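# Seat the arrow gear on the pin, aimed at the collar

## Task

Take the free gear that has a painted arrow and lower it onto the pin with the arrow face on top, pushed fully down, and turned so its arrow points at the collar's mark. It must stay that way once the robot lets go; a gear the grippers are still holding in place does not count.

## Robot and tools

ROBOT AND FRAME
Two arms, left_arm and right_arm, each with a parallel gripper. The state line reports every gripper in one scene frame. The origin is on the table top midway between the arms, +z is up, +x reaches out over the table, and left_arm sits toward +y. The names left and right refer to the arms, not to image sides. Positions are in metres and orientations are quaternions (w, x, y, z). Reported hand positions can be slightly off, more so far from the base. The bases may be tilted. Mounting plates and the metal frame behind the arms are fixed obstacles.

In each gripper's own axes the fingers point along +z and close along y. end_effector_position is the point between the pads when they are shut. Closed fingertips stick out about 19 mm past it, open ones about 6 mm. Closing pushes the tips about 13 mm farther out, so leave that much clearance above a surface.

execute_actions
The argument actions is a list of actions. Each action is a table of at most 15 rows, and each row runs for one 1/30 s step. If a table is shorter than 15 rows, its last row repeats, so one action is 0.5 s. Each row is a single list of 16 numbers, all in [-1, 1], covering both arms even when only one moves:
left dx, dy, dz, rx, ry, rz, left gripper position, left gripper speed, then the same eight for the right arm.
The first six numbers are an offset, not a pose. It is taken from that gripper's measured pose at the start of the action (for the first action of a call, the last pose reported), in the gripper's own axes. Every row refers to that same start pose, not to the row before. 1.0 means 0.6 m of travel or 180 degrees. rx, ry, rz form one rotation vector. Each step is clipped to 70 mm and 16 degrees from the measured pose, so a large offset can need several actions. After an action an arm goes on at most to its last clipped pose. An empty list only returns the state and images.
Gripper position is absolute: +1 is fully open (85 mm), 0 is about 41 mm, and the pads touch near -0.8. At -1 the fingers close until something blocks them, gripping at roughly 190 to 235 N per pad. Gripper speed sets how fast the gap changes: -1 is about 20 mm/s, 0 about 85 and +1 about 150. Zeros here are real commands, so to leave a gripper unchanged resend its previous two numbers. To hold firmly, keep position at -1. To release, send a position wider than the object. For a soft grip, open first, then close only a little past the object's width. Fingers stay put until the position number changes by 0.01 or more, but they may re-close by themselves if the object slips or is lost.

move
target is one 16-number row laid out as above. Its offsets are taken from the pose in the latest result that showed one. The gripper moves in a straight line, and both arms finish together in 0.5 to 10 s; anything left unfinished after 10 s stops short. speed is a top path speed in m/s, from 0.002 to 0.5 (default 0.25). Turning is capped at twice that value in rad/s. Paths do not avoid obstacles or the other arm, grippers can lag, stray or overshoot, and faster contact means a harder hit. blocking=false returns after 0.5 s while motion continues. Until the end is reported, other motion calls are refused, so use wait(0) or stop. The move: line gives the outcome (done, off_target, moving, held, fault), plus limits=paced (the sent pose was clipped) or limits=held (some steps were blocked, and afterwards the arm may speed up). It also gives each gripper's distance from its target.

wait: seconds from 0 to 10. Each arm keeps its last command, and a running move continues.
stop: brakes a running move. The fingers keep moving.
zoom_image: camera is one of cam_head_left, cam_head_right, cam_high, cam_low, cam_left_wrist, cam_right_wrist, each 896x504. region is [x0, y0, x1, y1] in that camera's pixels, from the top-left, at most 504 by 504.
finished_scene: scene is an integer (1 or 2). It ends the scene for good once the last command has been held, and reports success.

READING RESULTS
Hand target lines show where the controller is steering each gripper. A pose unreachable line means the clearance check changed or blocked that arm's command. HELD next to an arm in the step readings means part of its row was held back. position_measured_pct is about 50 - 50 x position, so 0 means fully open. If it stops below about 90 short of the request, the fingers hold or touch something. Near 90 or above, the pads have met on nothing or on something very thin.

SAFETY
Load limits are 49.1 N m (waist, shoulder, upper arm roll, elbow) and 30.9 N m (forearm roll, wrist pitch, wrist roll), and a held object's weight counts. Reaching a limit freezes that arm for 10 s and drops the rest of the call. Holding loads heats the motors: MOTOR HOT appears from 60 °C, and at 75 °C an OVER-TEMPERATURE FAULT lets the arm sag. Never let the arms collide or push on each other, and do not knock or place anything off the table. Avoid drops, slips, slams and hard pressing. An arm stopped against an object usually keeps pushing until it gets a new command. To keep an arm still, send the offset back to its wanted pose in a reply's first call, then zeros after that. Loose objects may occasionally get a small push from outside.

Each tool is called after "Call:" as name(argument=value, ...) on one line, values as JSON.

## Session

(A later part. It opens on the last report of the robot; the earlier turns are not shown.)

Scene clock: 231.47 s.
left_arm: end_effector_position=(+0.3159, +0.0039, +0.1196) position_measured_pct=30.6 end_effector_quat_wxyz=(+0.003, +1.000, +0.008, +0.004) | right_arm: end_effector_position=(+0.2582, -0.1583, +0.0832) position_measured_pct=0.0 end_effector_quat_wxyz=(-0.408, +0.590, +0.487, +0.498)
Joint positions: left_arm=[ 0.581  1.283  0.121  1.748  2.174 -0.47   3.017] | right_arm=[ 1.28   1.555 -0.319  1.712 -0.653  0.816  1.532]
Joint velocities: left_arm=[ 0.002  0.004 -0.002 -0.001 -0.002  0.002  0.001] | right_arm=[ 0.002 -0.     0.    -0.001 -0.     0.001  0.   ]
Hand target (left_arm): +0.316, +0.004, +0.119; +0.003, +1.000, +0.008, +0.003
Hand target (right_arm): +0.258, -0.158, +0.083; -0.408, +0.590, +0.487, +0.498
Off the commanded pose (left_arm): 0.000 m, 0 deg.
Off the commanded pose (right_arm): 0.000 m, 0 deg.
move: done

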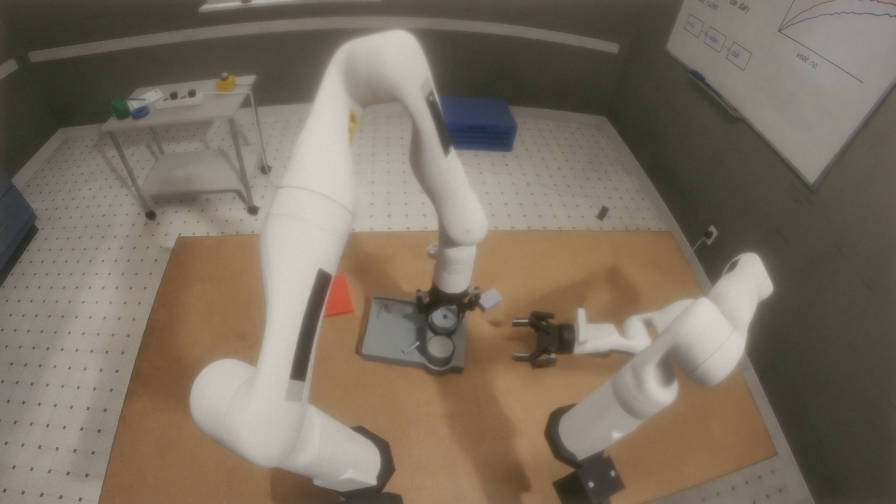

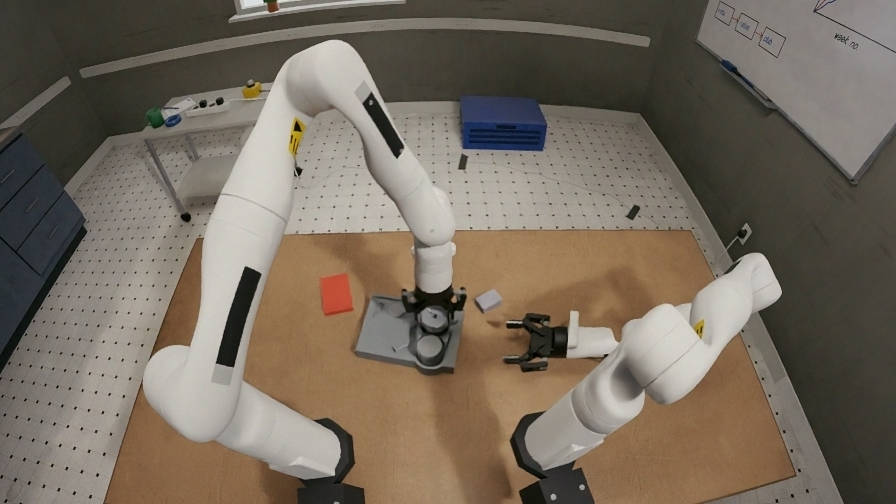

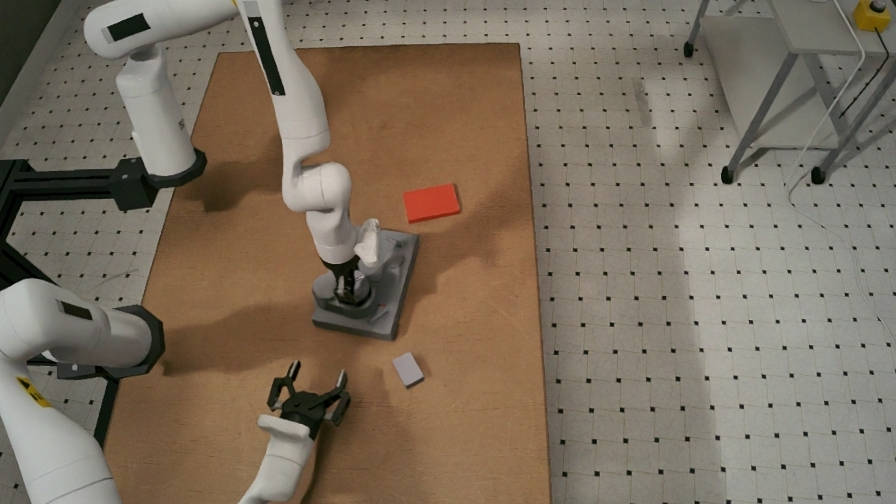

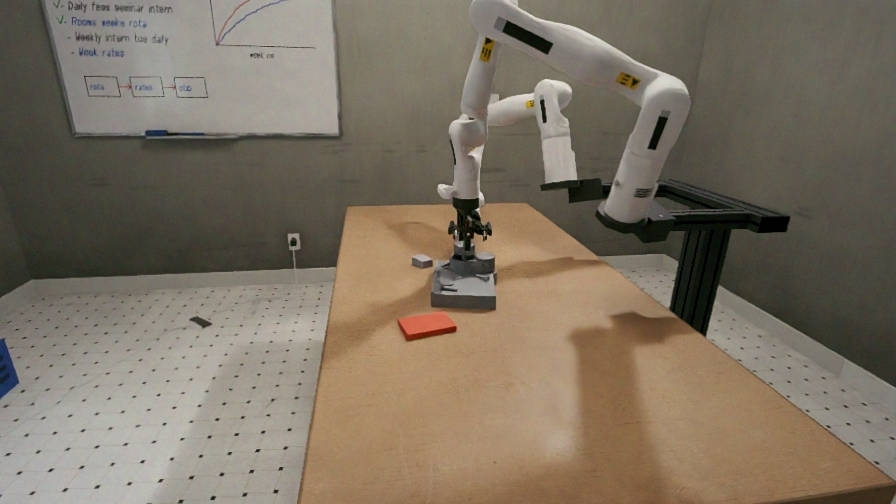

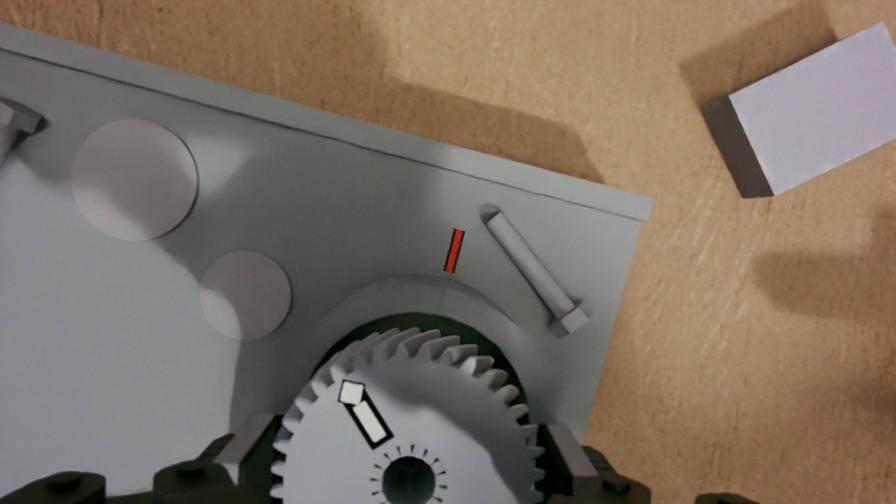

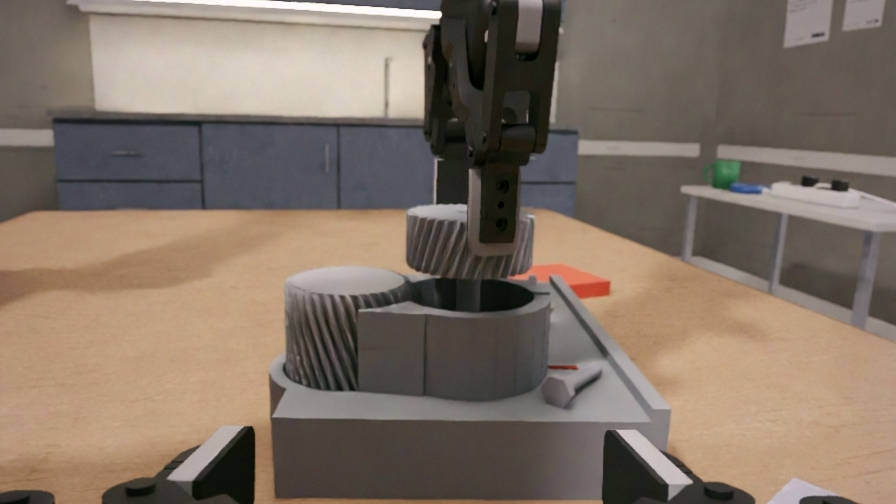

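Call:
execute_actions(actions=[[[0,0.0001,0.0003,0,0,0.0004,-1,-0.3,0,0,0,0,0,0,1,0],[0,0.0002,0.0013,0,0,0.0015,-1,-0.3,0,0,0,0,0,0,1,0],[0,0.0003,0.0027,0,0,0.0031,-1,-0.3,0,0,0,0,0,0,1,0],[0,0.0004,0.0046,0,0,0.0052,-1,-0.3,0,0,0,0,0,0,1,0],[-0.0001,0.0004,0.0067,0,0,0.0075,-1,-0.3,0,0,0,0,0,0,1,0],[-0.0001,0.0004,0.0089,0,0,0.0101,-1,-0.3,0,0,0,0,0,0,1,0],[-0.0001,0.0004,0.0113,0,0,0.0127,-1,-0.3,0,0,0,0,0,0,1,0],[-0.0001,0.0004,0.0135,0,0,0.0153,-1,-0.3,0,0,0,0,0,0,1,0],[-0.0002,0.0004,0.0156,0,0,0.0176,-1,-0.3,0,0,0,0,0,0,1,0],[-0.0002,0.0004,0.0175,0,0,0.0197,-1,-0.3,0,0,0,0,0,0,1,0],[-0.0002,0.0004,0.0189,0,0,0.0213,-1,-0.3,0,0,0,0,0,0,1,0],[-0.0002,0.0004,0.0199,0,0,0.0224,-1,-0.3,0,0,0,0,0,0,1,0],[-0.0002,0.0004,0.0202,0,0,0.0228,-1,-0.3,0,0,0,0,0,0,1,0]]])

Scene clock: 252.77 s.
left_arm: end_effector_position=(+0.3161, +0.0035, +0.1085) position_measured_pct=30.6 end_effector_quat_wxyz=(+0.003, +1.000, -0.026, +0.004) | right_arm: end_effector_position=(+0.2582, -0.1583, +0.0832) position_measured_pct=0.0 end_effector_quat_wxyz=(-0.408, +0.590, +0.487, +0.498)
Joint positions: left_arm=[ 0.576  1.308  0.119  1.739  2.141 -0.46   2.977] | right_arm=[ 1.28   1.555 -0.319  1.712 -0.653  0.816  1.532]
Joint velocities: left_arm=[-0.006  0.022 -0.002 -0.008 -0.029  0.008 -0.039] | right_arm=[-0.     0.001 -0.    -0.    -0.    -0.001  0.   ]
Hand target (left_arm): +0.316, +0.004, +0.107; +0.003, +1.000, -0.028, +0.004
Hand target (right_arm): +0.258, -0.158, +0.083; -0.408, +0.590, +0.487, +0.498
Off the commanded pose (left_arm): 0.001 m, 0 deg.
Off the commanded pose (right_arm): 0.000 m, 0 deg.
Step readings (end_effector_position):
0: left_arm (+0.3158, +0.0038, +0.1194) | right_arm (+0.2582, -0.1583, +0.0832)
1: left_arm (+0.3158, +0.0038, +0.1194) | right_arm (+0.2582, -0.1583, +0.0832)
2: left_arm (+0.3158, +0.0038, +0.1193) | right_arm (+0.2582, -0.1583, +0.0832)
4: left_arm (+0.3158, +0.0037, +0.1185) | right_arm (+0.2582, -0.1583, +0.0832)
8: left_arm (+0.3157, +0.0036, +0.1148) | right_arm (+0.2582, -0.1583, +0.0832)
15: end_effector_position above

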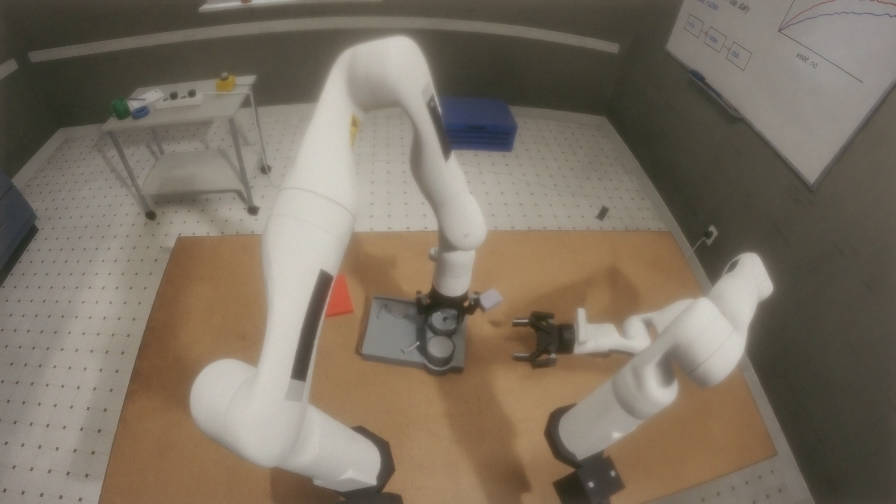

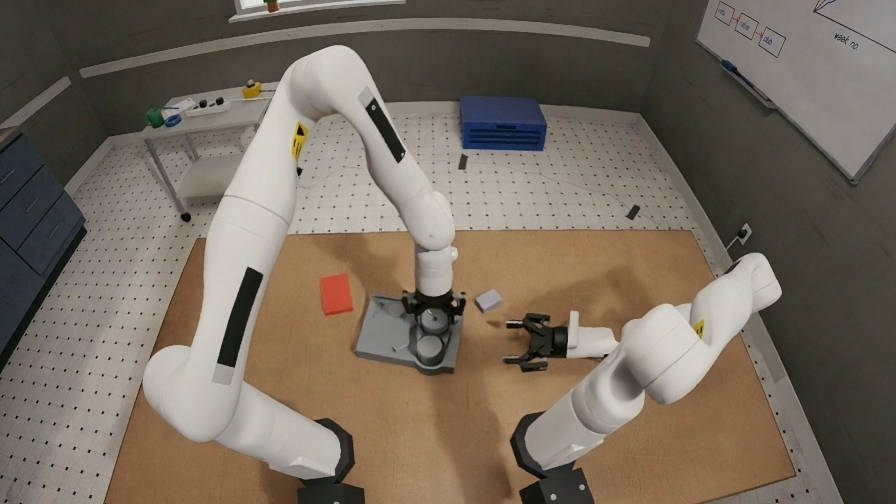

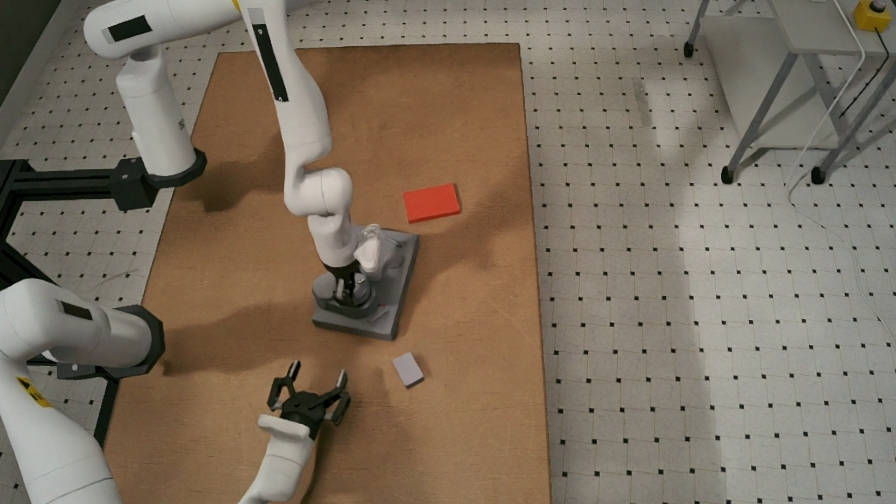

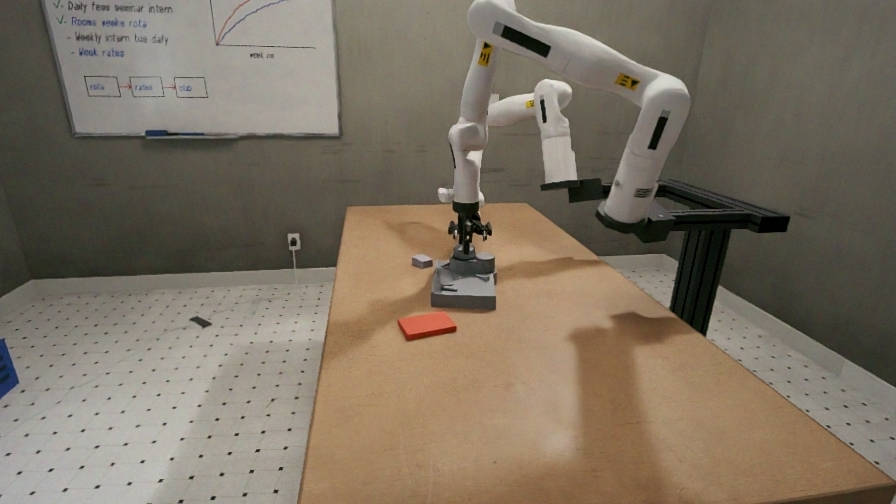

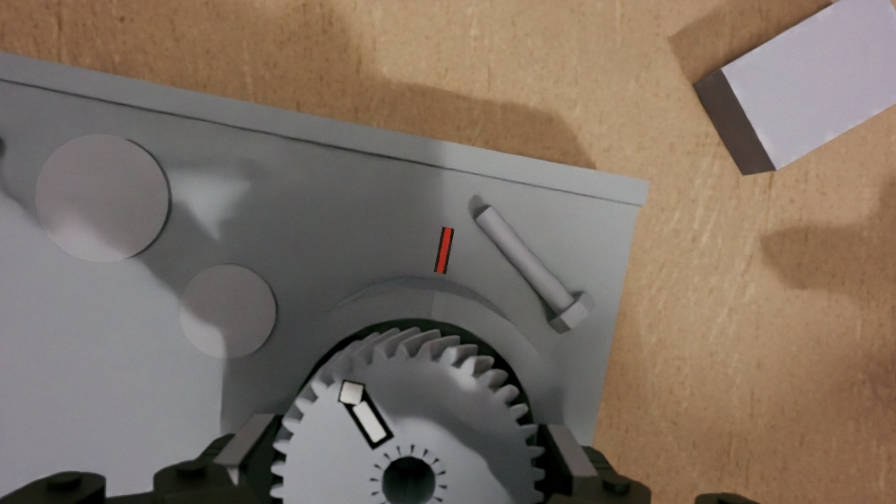

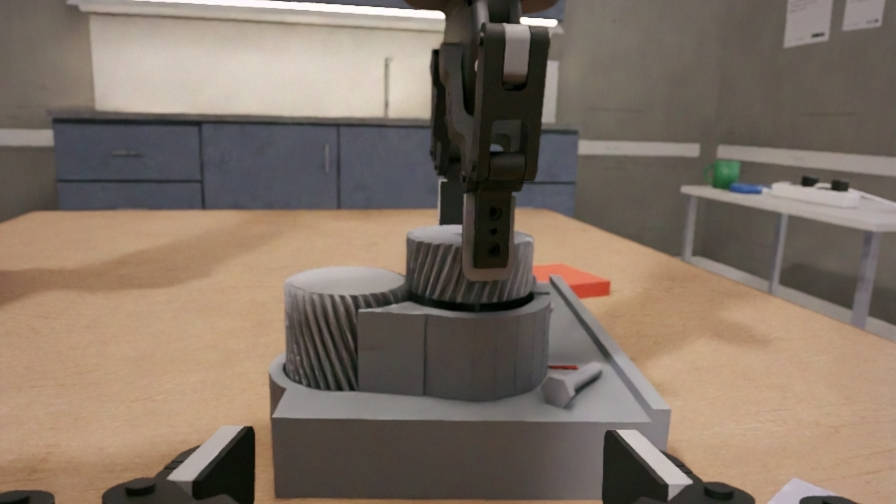

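Call:
execute_actions(actions=[])

Scene clock: 257.03 s.
left_arm: end_effector_position=(+0.3161, +0.0033, +0.1076) position_measured_pct=30.6 end_effector_quat_wxyz=(+0.003, +1.000, -0.028, +0.004) | right_arm: end_effector_position=(+0.2582, -0.1583, +0.0832) position_measured_pct=0.0 end_effector_quat_wxyz=(-0.408, +0.590, +0.487, +0.498)
Joint positions: left_arm=[ 0.575  1.31   0.119  1.738  2.139 -0.459  2.974] | right_arm=[ 1.28   1.555 -0.319  1.712 -0.653  0.816  1.532]
Joint velocities: left_arm=[ 0.    -0.    -0.002 -0.     0.001 -0.     0.   ] | right_arm=[ 0.001  0.001 -0.     0.     0.    -0.    -0.   ]
Hand target (left_arm): +0.316, +0.004, +0.107; +0.003, +1.000, -0.028, +0.004
Hand target (right_arm): +0.258, -0.158, +0.083; -0.408, +0.590, +0.487, +0.498
Off the commanded pose (left_arm): 0.000 m, 0 deg.
Off the commanded pose (right_arm): 0.000 m, 0 deg.

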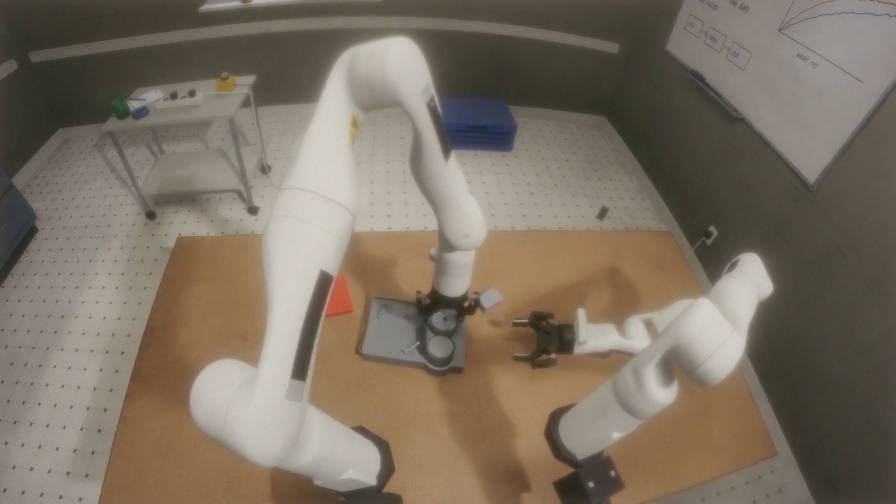

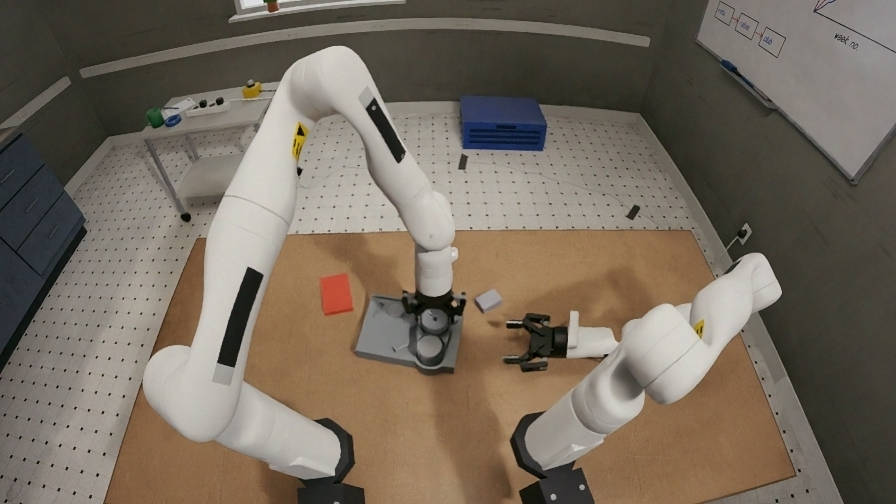

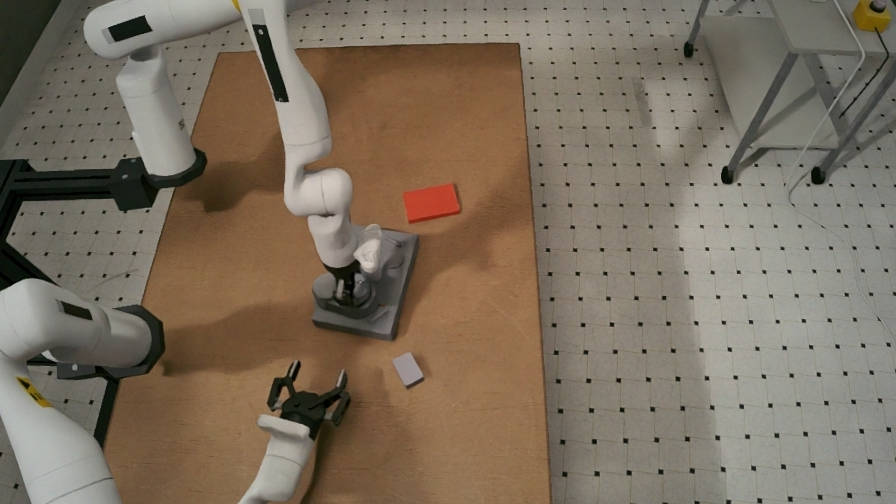

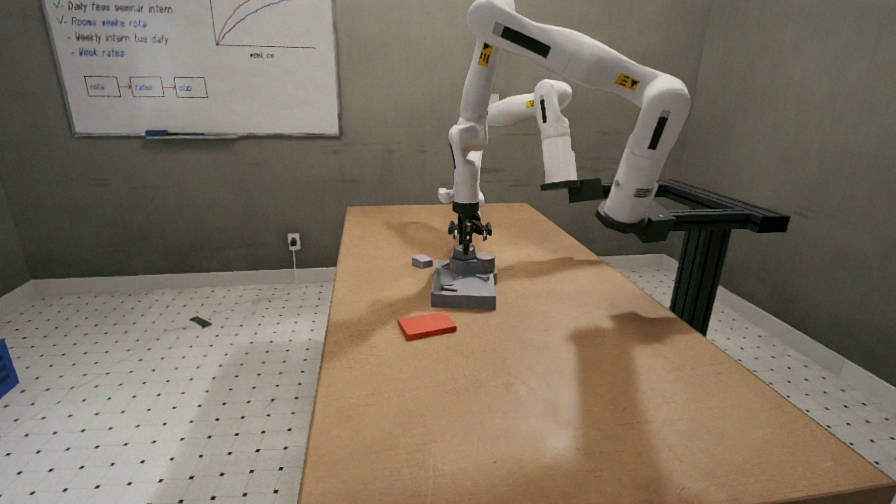

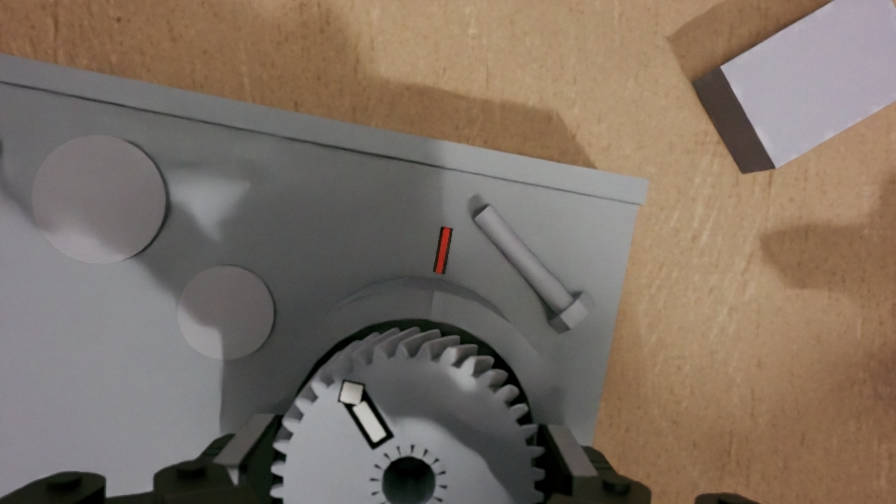

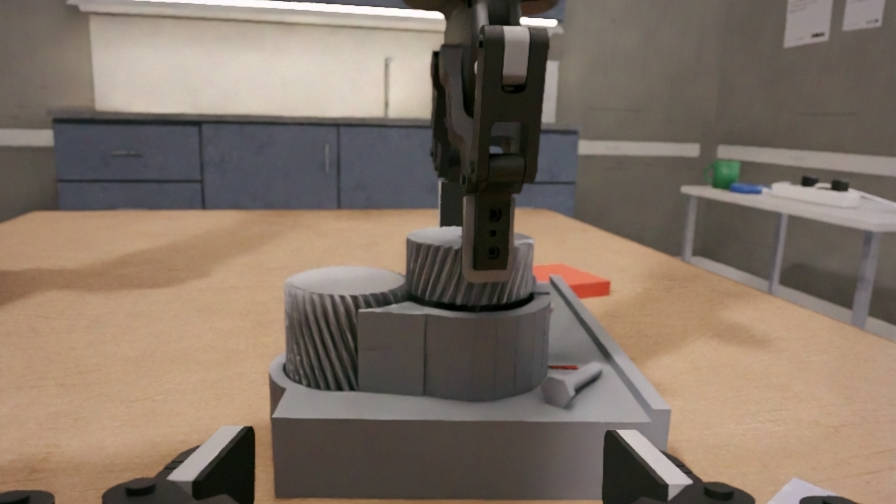

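Call:
zoom_image(camera="cam_right_wrist", region=[270, 200, 590, 420])

Call:
zoom_image(camera="cam_left_wrist", region=[230, 200, 630, 504])

Region (270, 200, 590, 420) of cam_right_wrist's 896x504 image, scaled by 1.575; it fills the top 346 rows of this view, and the rest is white.

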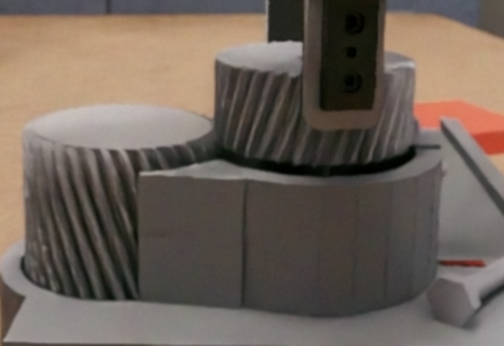

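Region (230, 200, 630, 504) of cam_left_wrist's 896x504 image, scaled by 1.260; it fills the top 383 rows of this view, and the rest is white.

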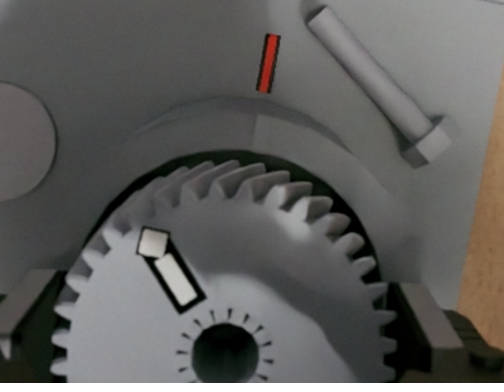

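Call:
execute_actions(actions=[[[0,0,0.0003,0,0,0.0006,-1,-0.3,0,0,0,0,0,0,1,0],[0,0,0.0010,0,0,0.0021,-1,-0.3,0,0,0,0,0,0,1,0],[0,0,0.0020,0,0,0.0043,-1,-0.3,0,0,0,0,0,0,1,0],[0,0,0.0034,0,0,0.0073,-1,-0.3,0,0,0,0,0,0,1,0],[0,0,0.0050,0,0,0.0108,-1,-0.3,0,0,0,0,0,0,1,0],[0,0,0.0068,0,0,0.0146,-1,-0.3,0,0,0,0,0,0,1,0],[0,0,0.0087,0,0,0.0187,-1,-0.3,0,0,0,0,0,0,1,0],[0,0,0.0106,0,0,0.0229,-1,-0.3,0,0,0,0,0,0,1,0],[0,0,0.0125,0,0,0.0270,-1,-0.3,0,0,0,0,0,0,1,0],[0,0,0.0143,0,0,0.0308,-1,-0.3,0,0,0,0,0,0,1,0],[0,0,0.0159,0,0,0.0343,-1,-0.3,0,0,0,0,0,0,1,0],[0,0,0.0173,0,0,0.0373,-1,-0.3,0,0,0,0,0,0,1,0],[0,0,0.0183,0,0,0.0395,-1,-0.3,0,0,0,0,0,0,1,0],[0,0,0.0190,0,0,0.0410,-1,-0.3,0,0,0,0,0,0,1,0],[0,0,0.0193,0,0,0.0416,-1,-0.3,0,0,0,0,0,0,1,0]]])

Call:
wait(seconds=0.5)

Scene clock: 265.80 s.
left_arm: end_effector_position=(+0.3160, +0.0020, +0.1059) position_measured_pct=30.6 end_effector_quat_wxyz=(+0.004, +0.997, -0.079, +0.006) | right_arm: end_effector_position=(+0.2582, -0.1584, +0.0832) position_measured_pct=0.0 end_effector_quat_wxyz=(-0.408, +0.590, +0.487, +0.498)
Joint positions: left_arm=[ 0.567  1.315  0.132  1.739  2.105 -0.463  2.901] | right_arm=[ 1.28   1.555 -0.319  1.712 -0.653  0.816  1.532]
Joint velocities: left_arm=[-0.015  0.006  0.029 -0.005 -0.077 -0.008 -0.164] | right_arm=[-0.001 -0.    -0.     0.     0.     0.001  0.   ]
Hand target (left_arm): +0.316, +0.003, +0.096; +0.003, +0.996, -0.093, +0.004
Hand target (right_arm): +0.258, -0.158, +0.083; -0.408, +0.590, +0.487, +0.498
Off the commanded pose (left_arm): 0.010 m, 2 deg.
Off the commanded pose (right_arm): 0.000 m, 0 deg.
Step readings (end_effector_position):
0: left_arm (+0.3161, +0.0033, +0.1076) | right_arm (+0.2582, -0.1583, +0.0832)
1: left_arm (+0.3161, +0.0033, +0.1076) | right_arm (+0.2582, -0.1583, +0.0832)
2: left_arm (+0.3161, +0.0033, +0.1075) | right_arm (+0.2582, -0.1583, +0.0832)
4: left_arm (+0.3161, +0.0033, +0.1074) | right_arm (+0.2582, -0.1584, +0.0832)
8: left_arm (+0.3158, +0.0033, +0.1067) | right_arm (+0.2582, -0.1584, +0.0832)
15: end_effector_position above

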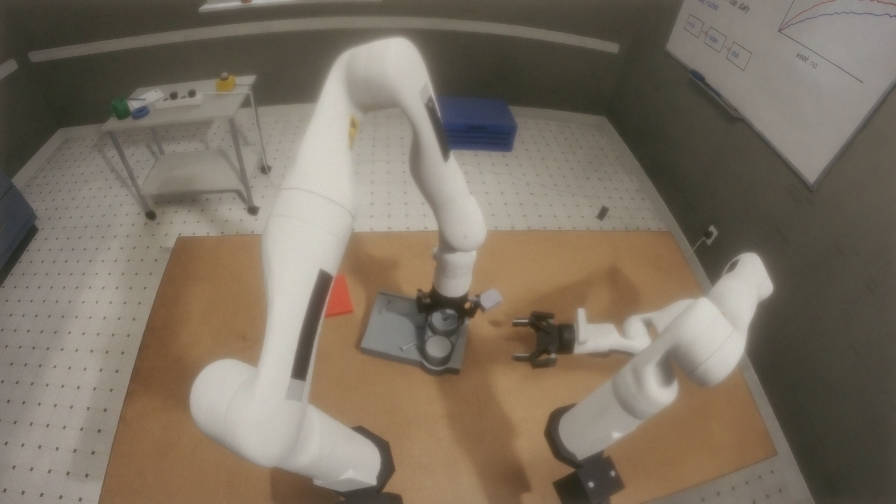

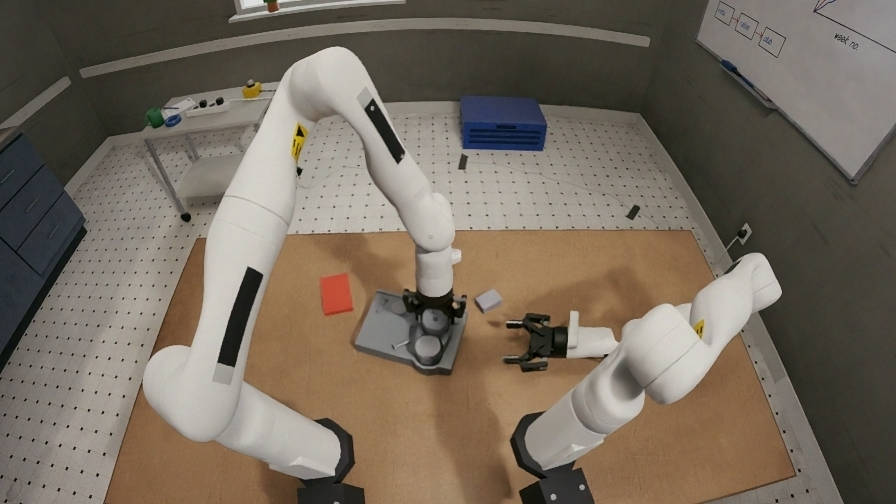

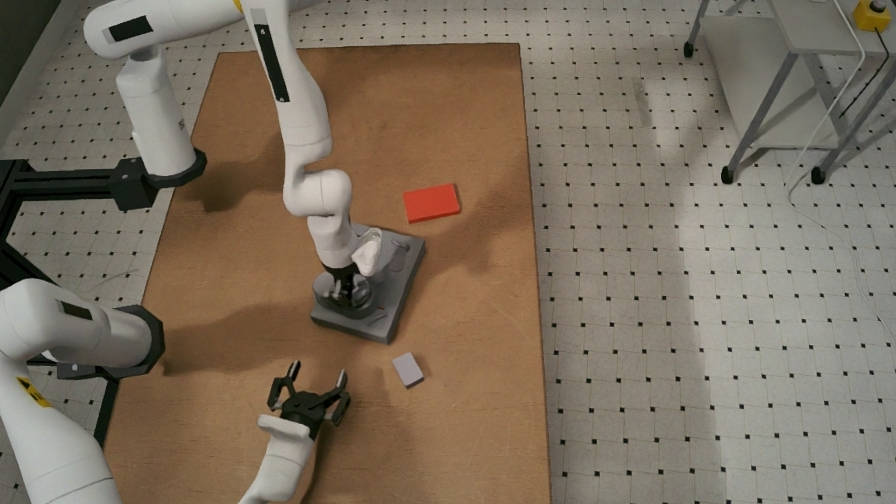

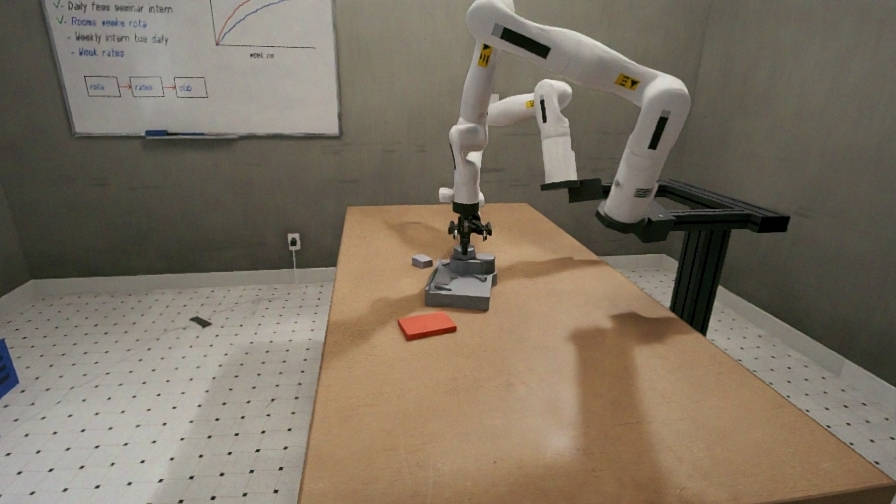

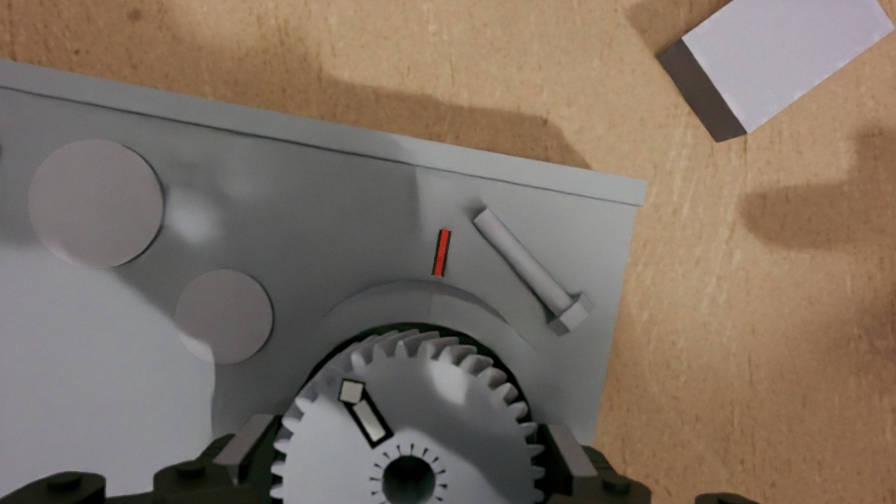

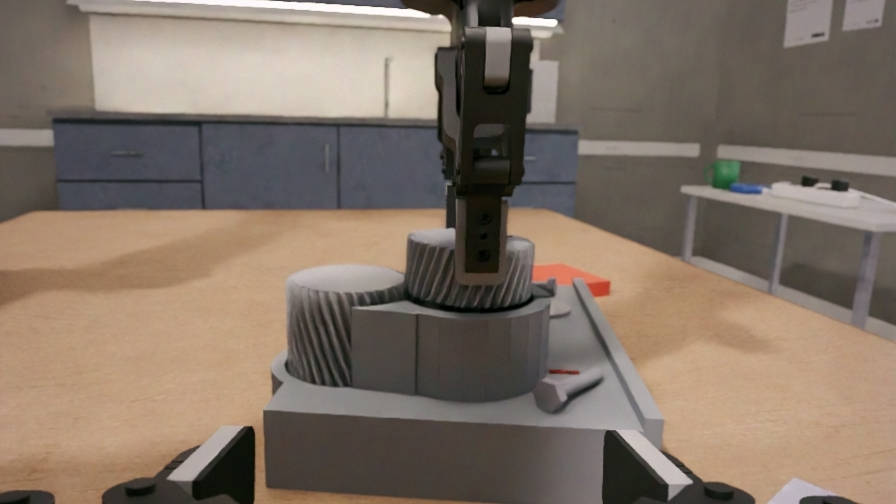

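Scene clock: 266.30 s.
left_arm: end_effector_position=(+0.3165, +0.0016, +0.1060) position_measured_pct=30.6 end_effector_quat_wxyz=(+0.005, +0.996, -0.087, +0.006) | right_arm: end_effector_position=(+0.2582, -0.1584, +0.0832) position_measured_pct=0.0 end_effector_quat_wxyz=(-0.408, +0.590, +0.487, +0.498)
Joint positions: left_arm=[ 0.566  1.316  0.134  1.738  2.099 -0.464  2.889] | right_arm=[ 1.28   1.555 -0.319  1.712 -0.653  0.816  1.532]
Joint velocities: left_arm=[-0.001 -0.001  0.002 -0.     0.     0.001 -0.   ] | right_arm=[-0.    -0.001  0.001 -0.001 -0.     0.    -0.001]
Hand target (left_arm): +0.316, +0.003, +0.096; +0.003, +0.996, -0.093, +0.004
Hand target (right_arm): +0.258, -0.158, +0.083; -0.408, +0.590, +0.487, +0.498
Off the commanded pose (left_arm): 0.010 m, 1 deg.
Off the commanded pose (right_arm): 0.000 m, 0 deg.
wait: 0.50 s; at rest by 0.23 s

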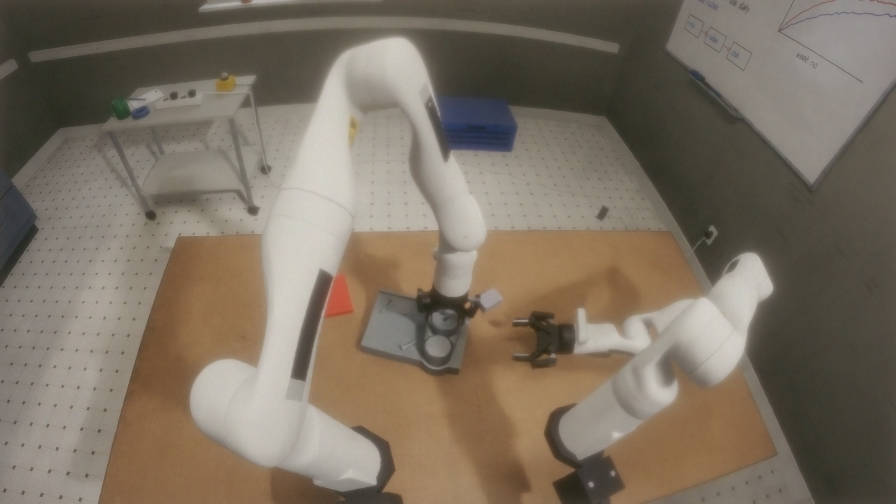

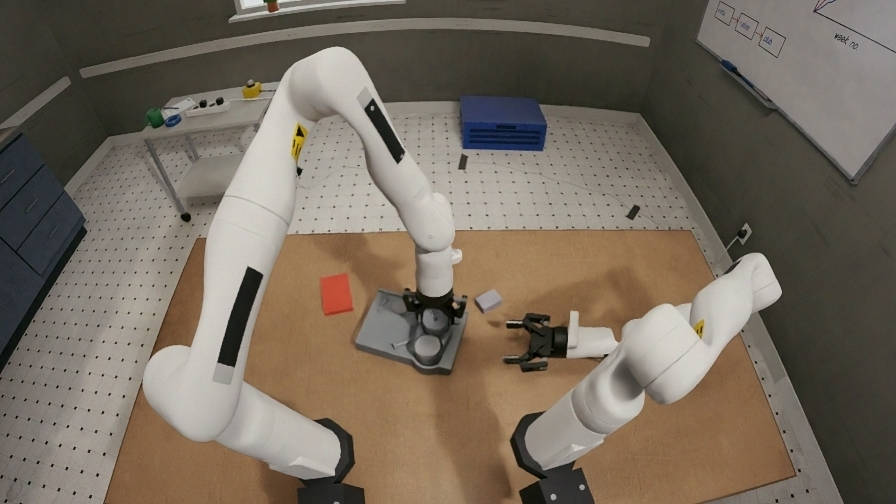

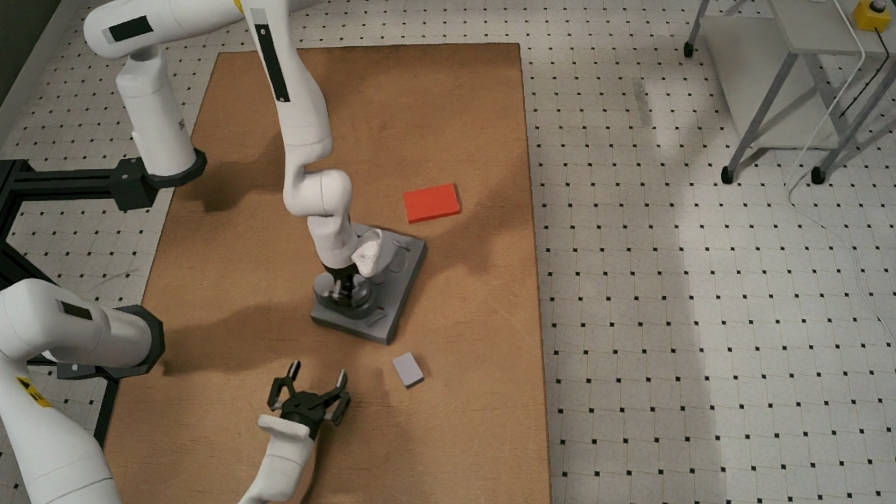

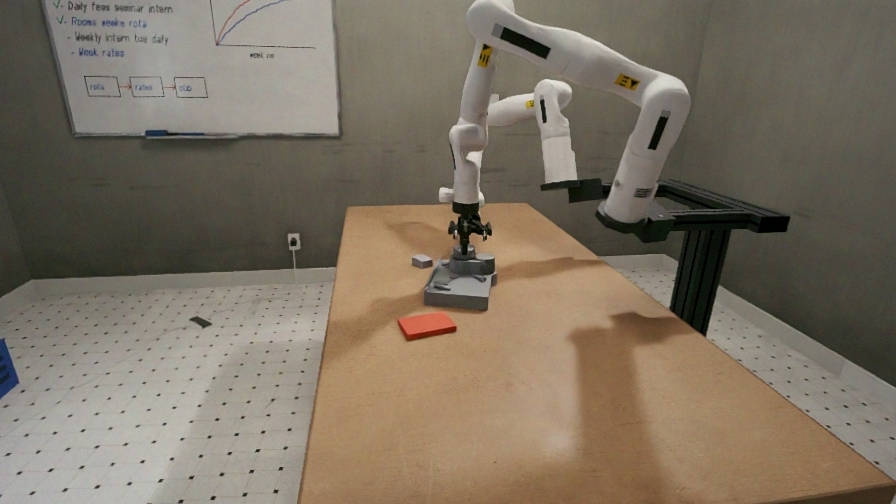

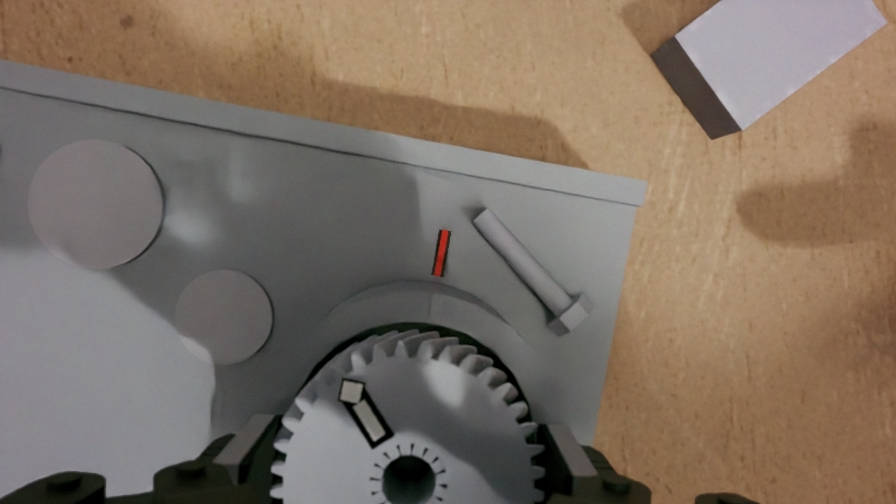

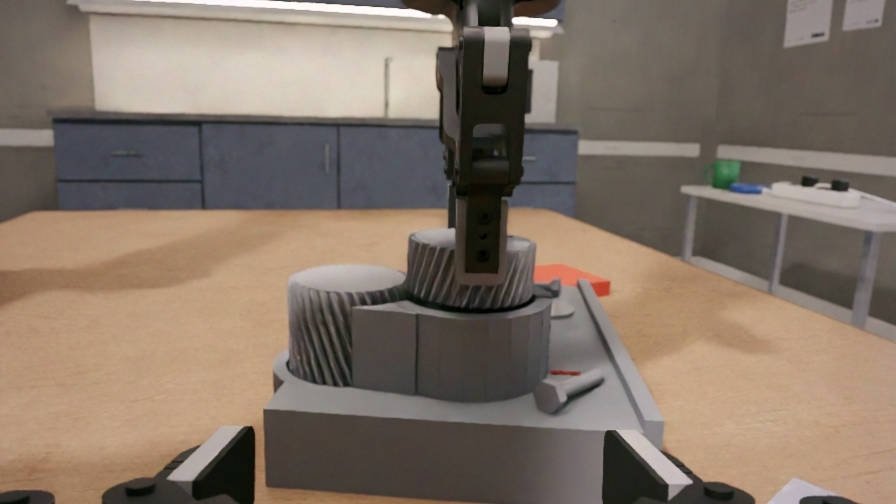

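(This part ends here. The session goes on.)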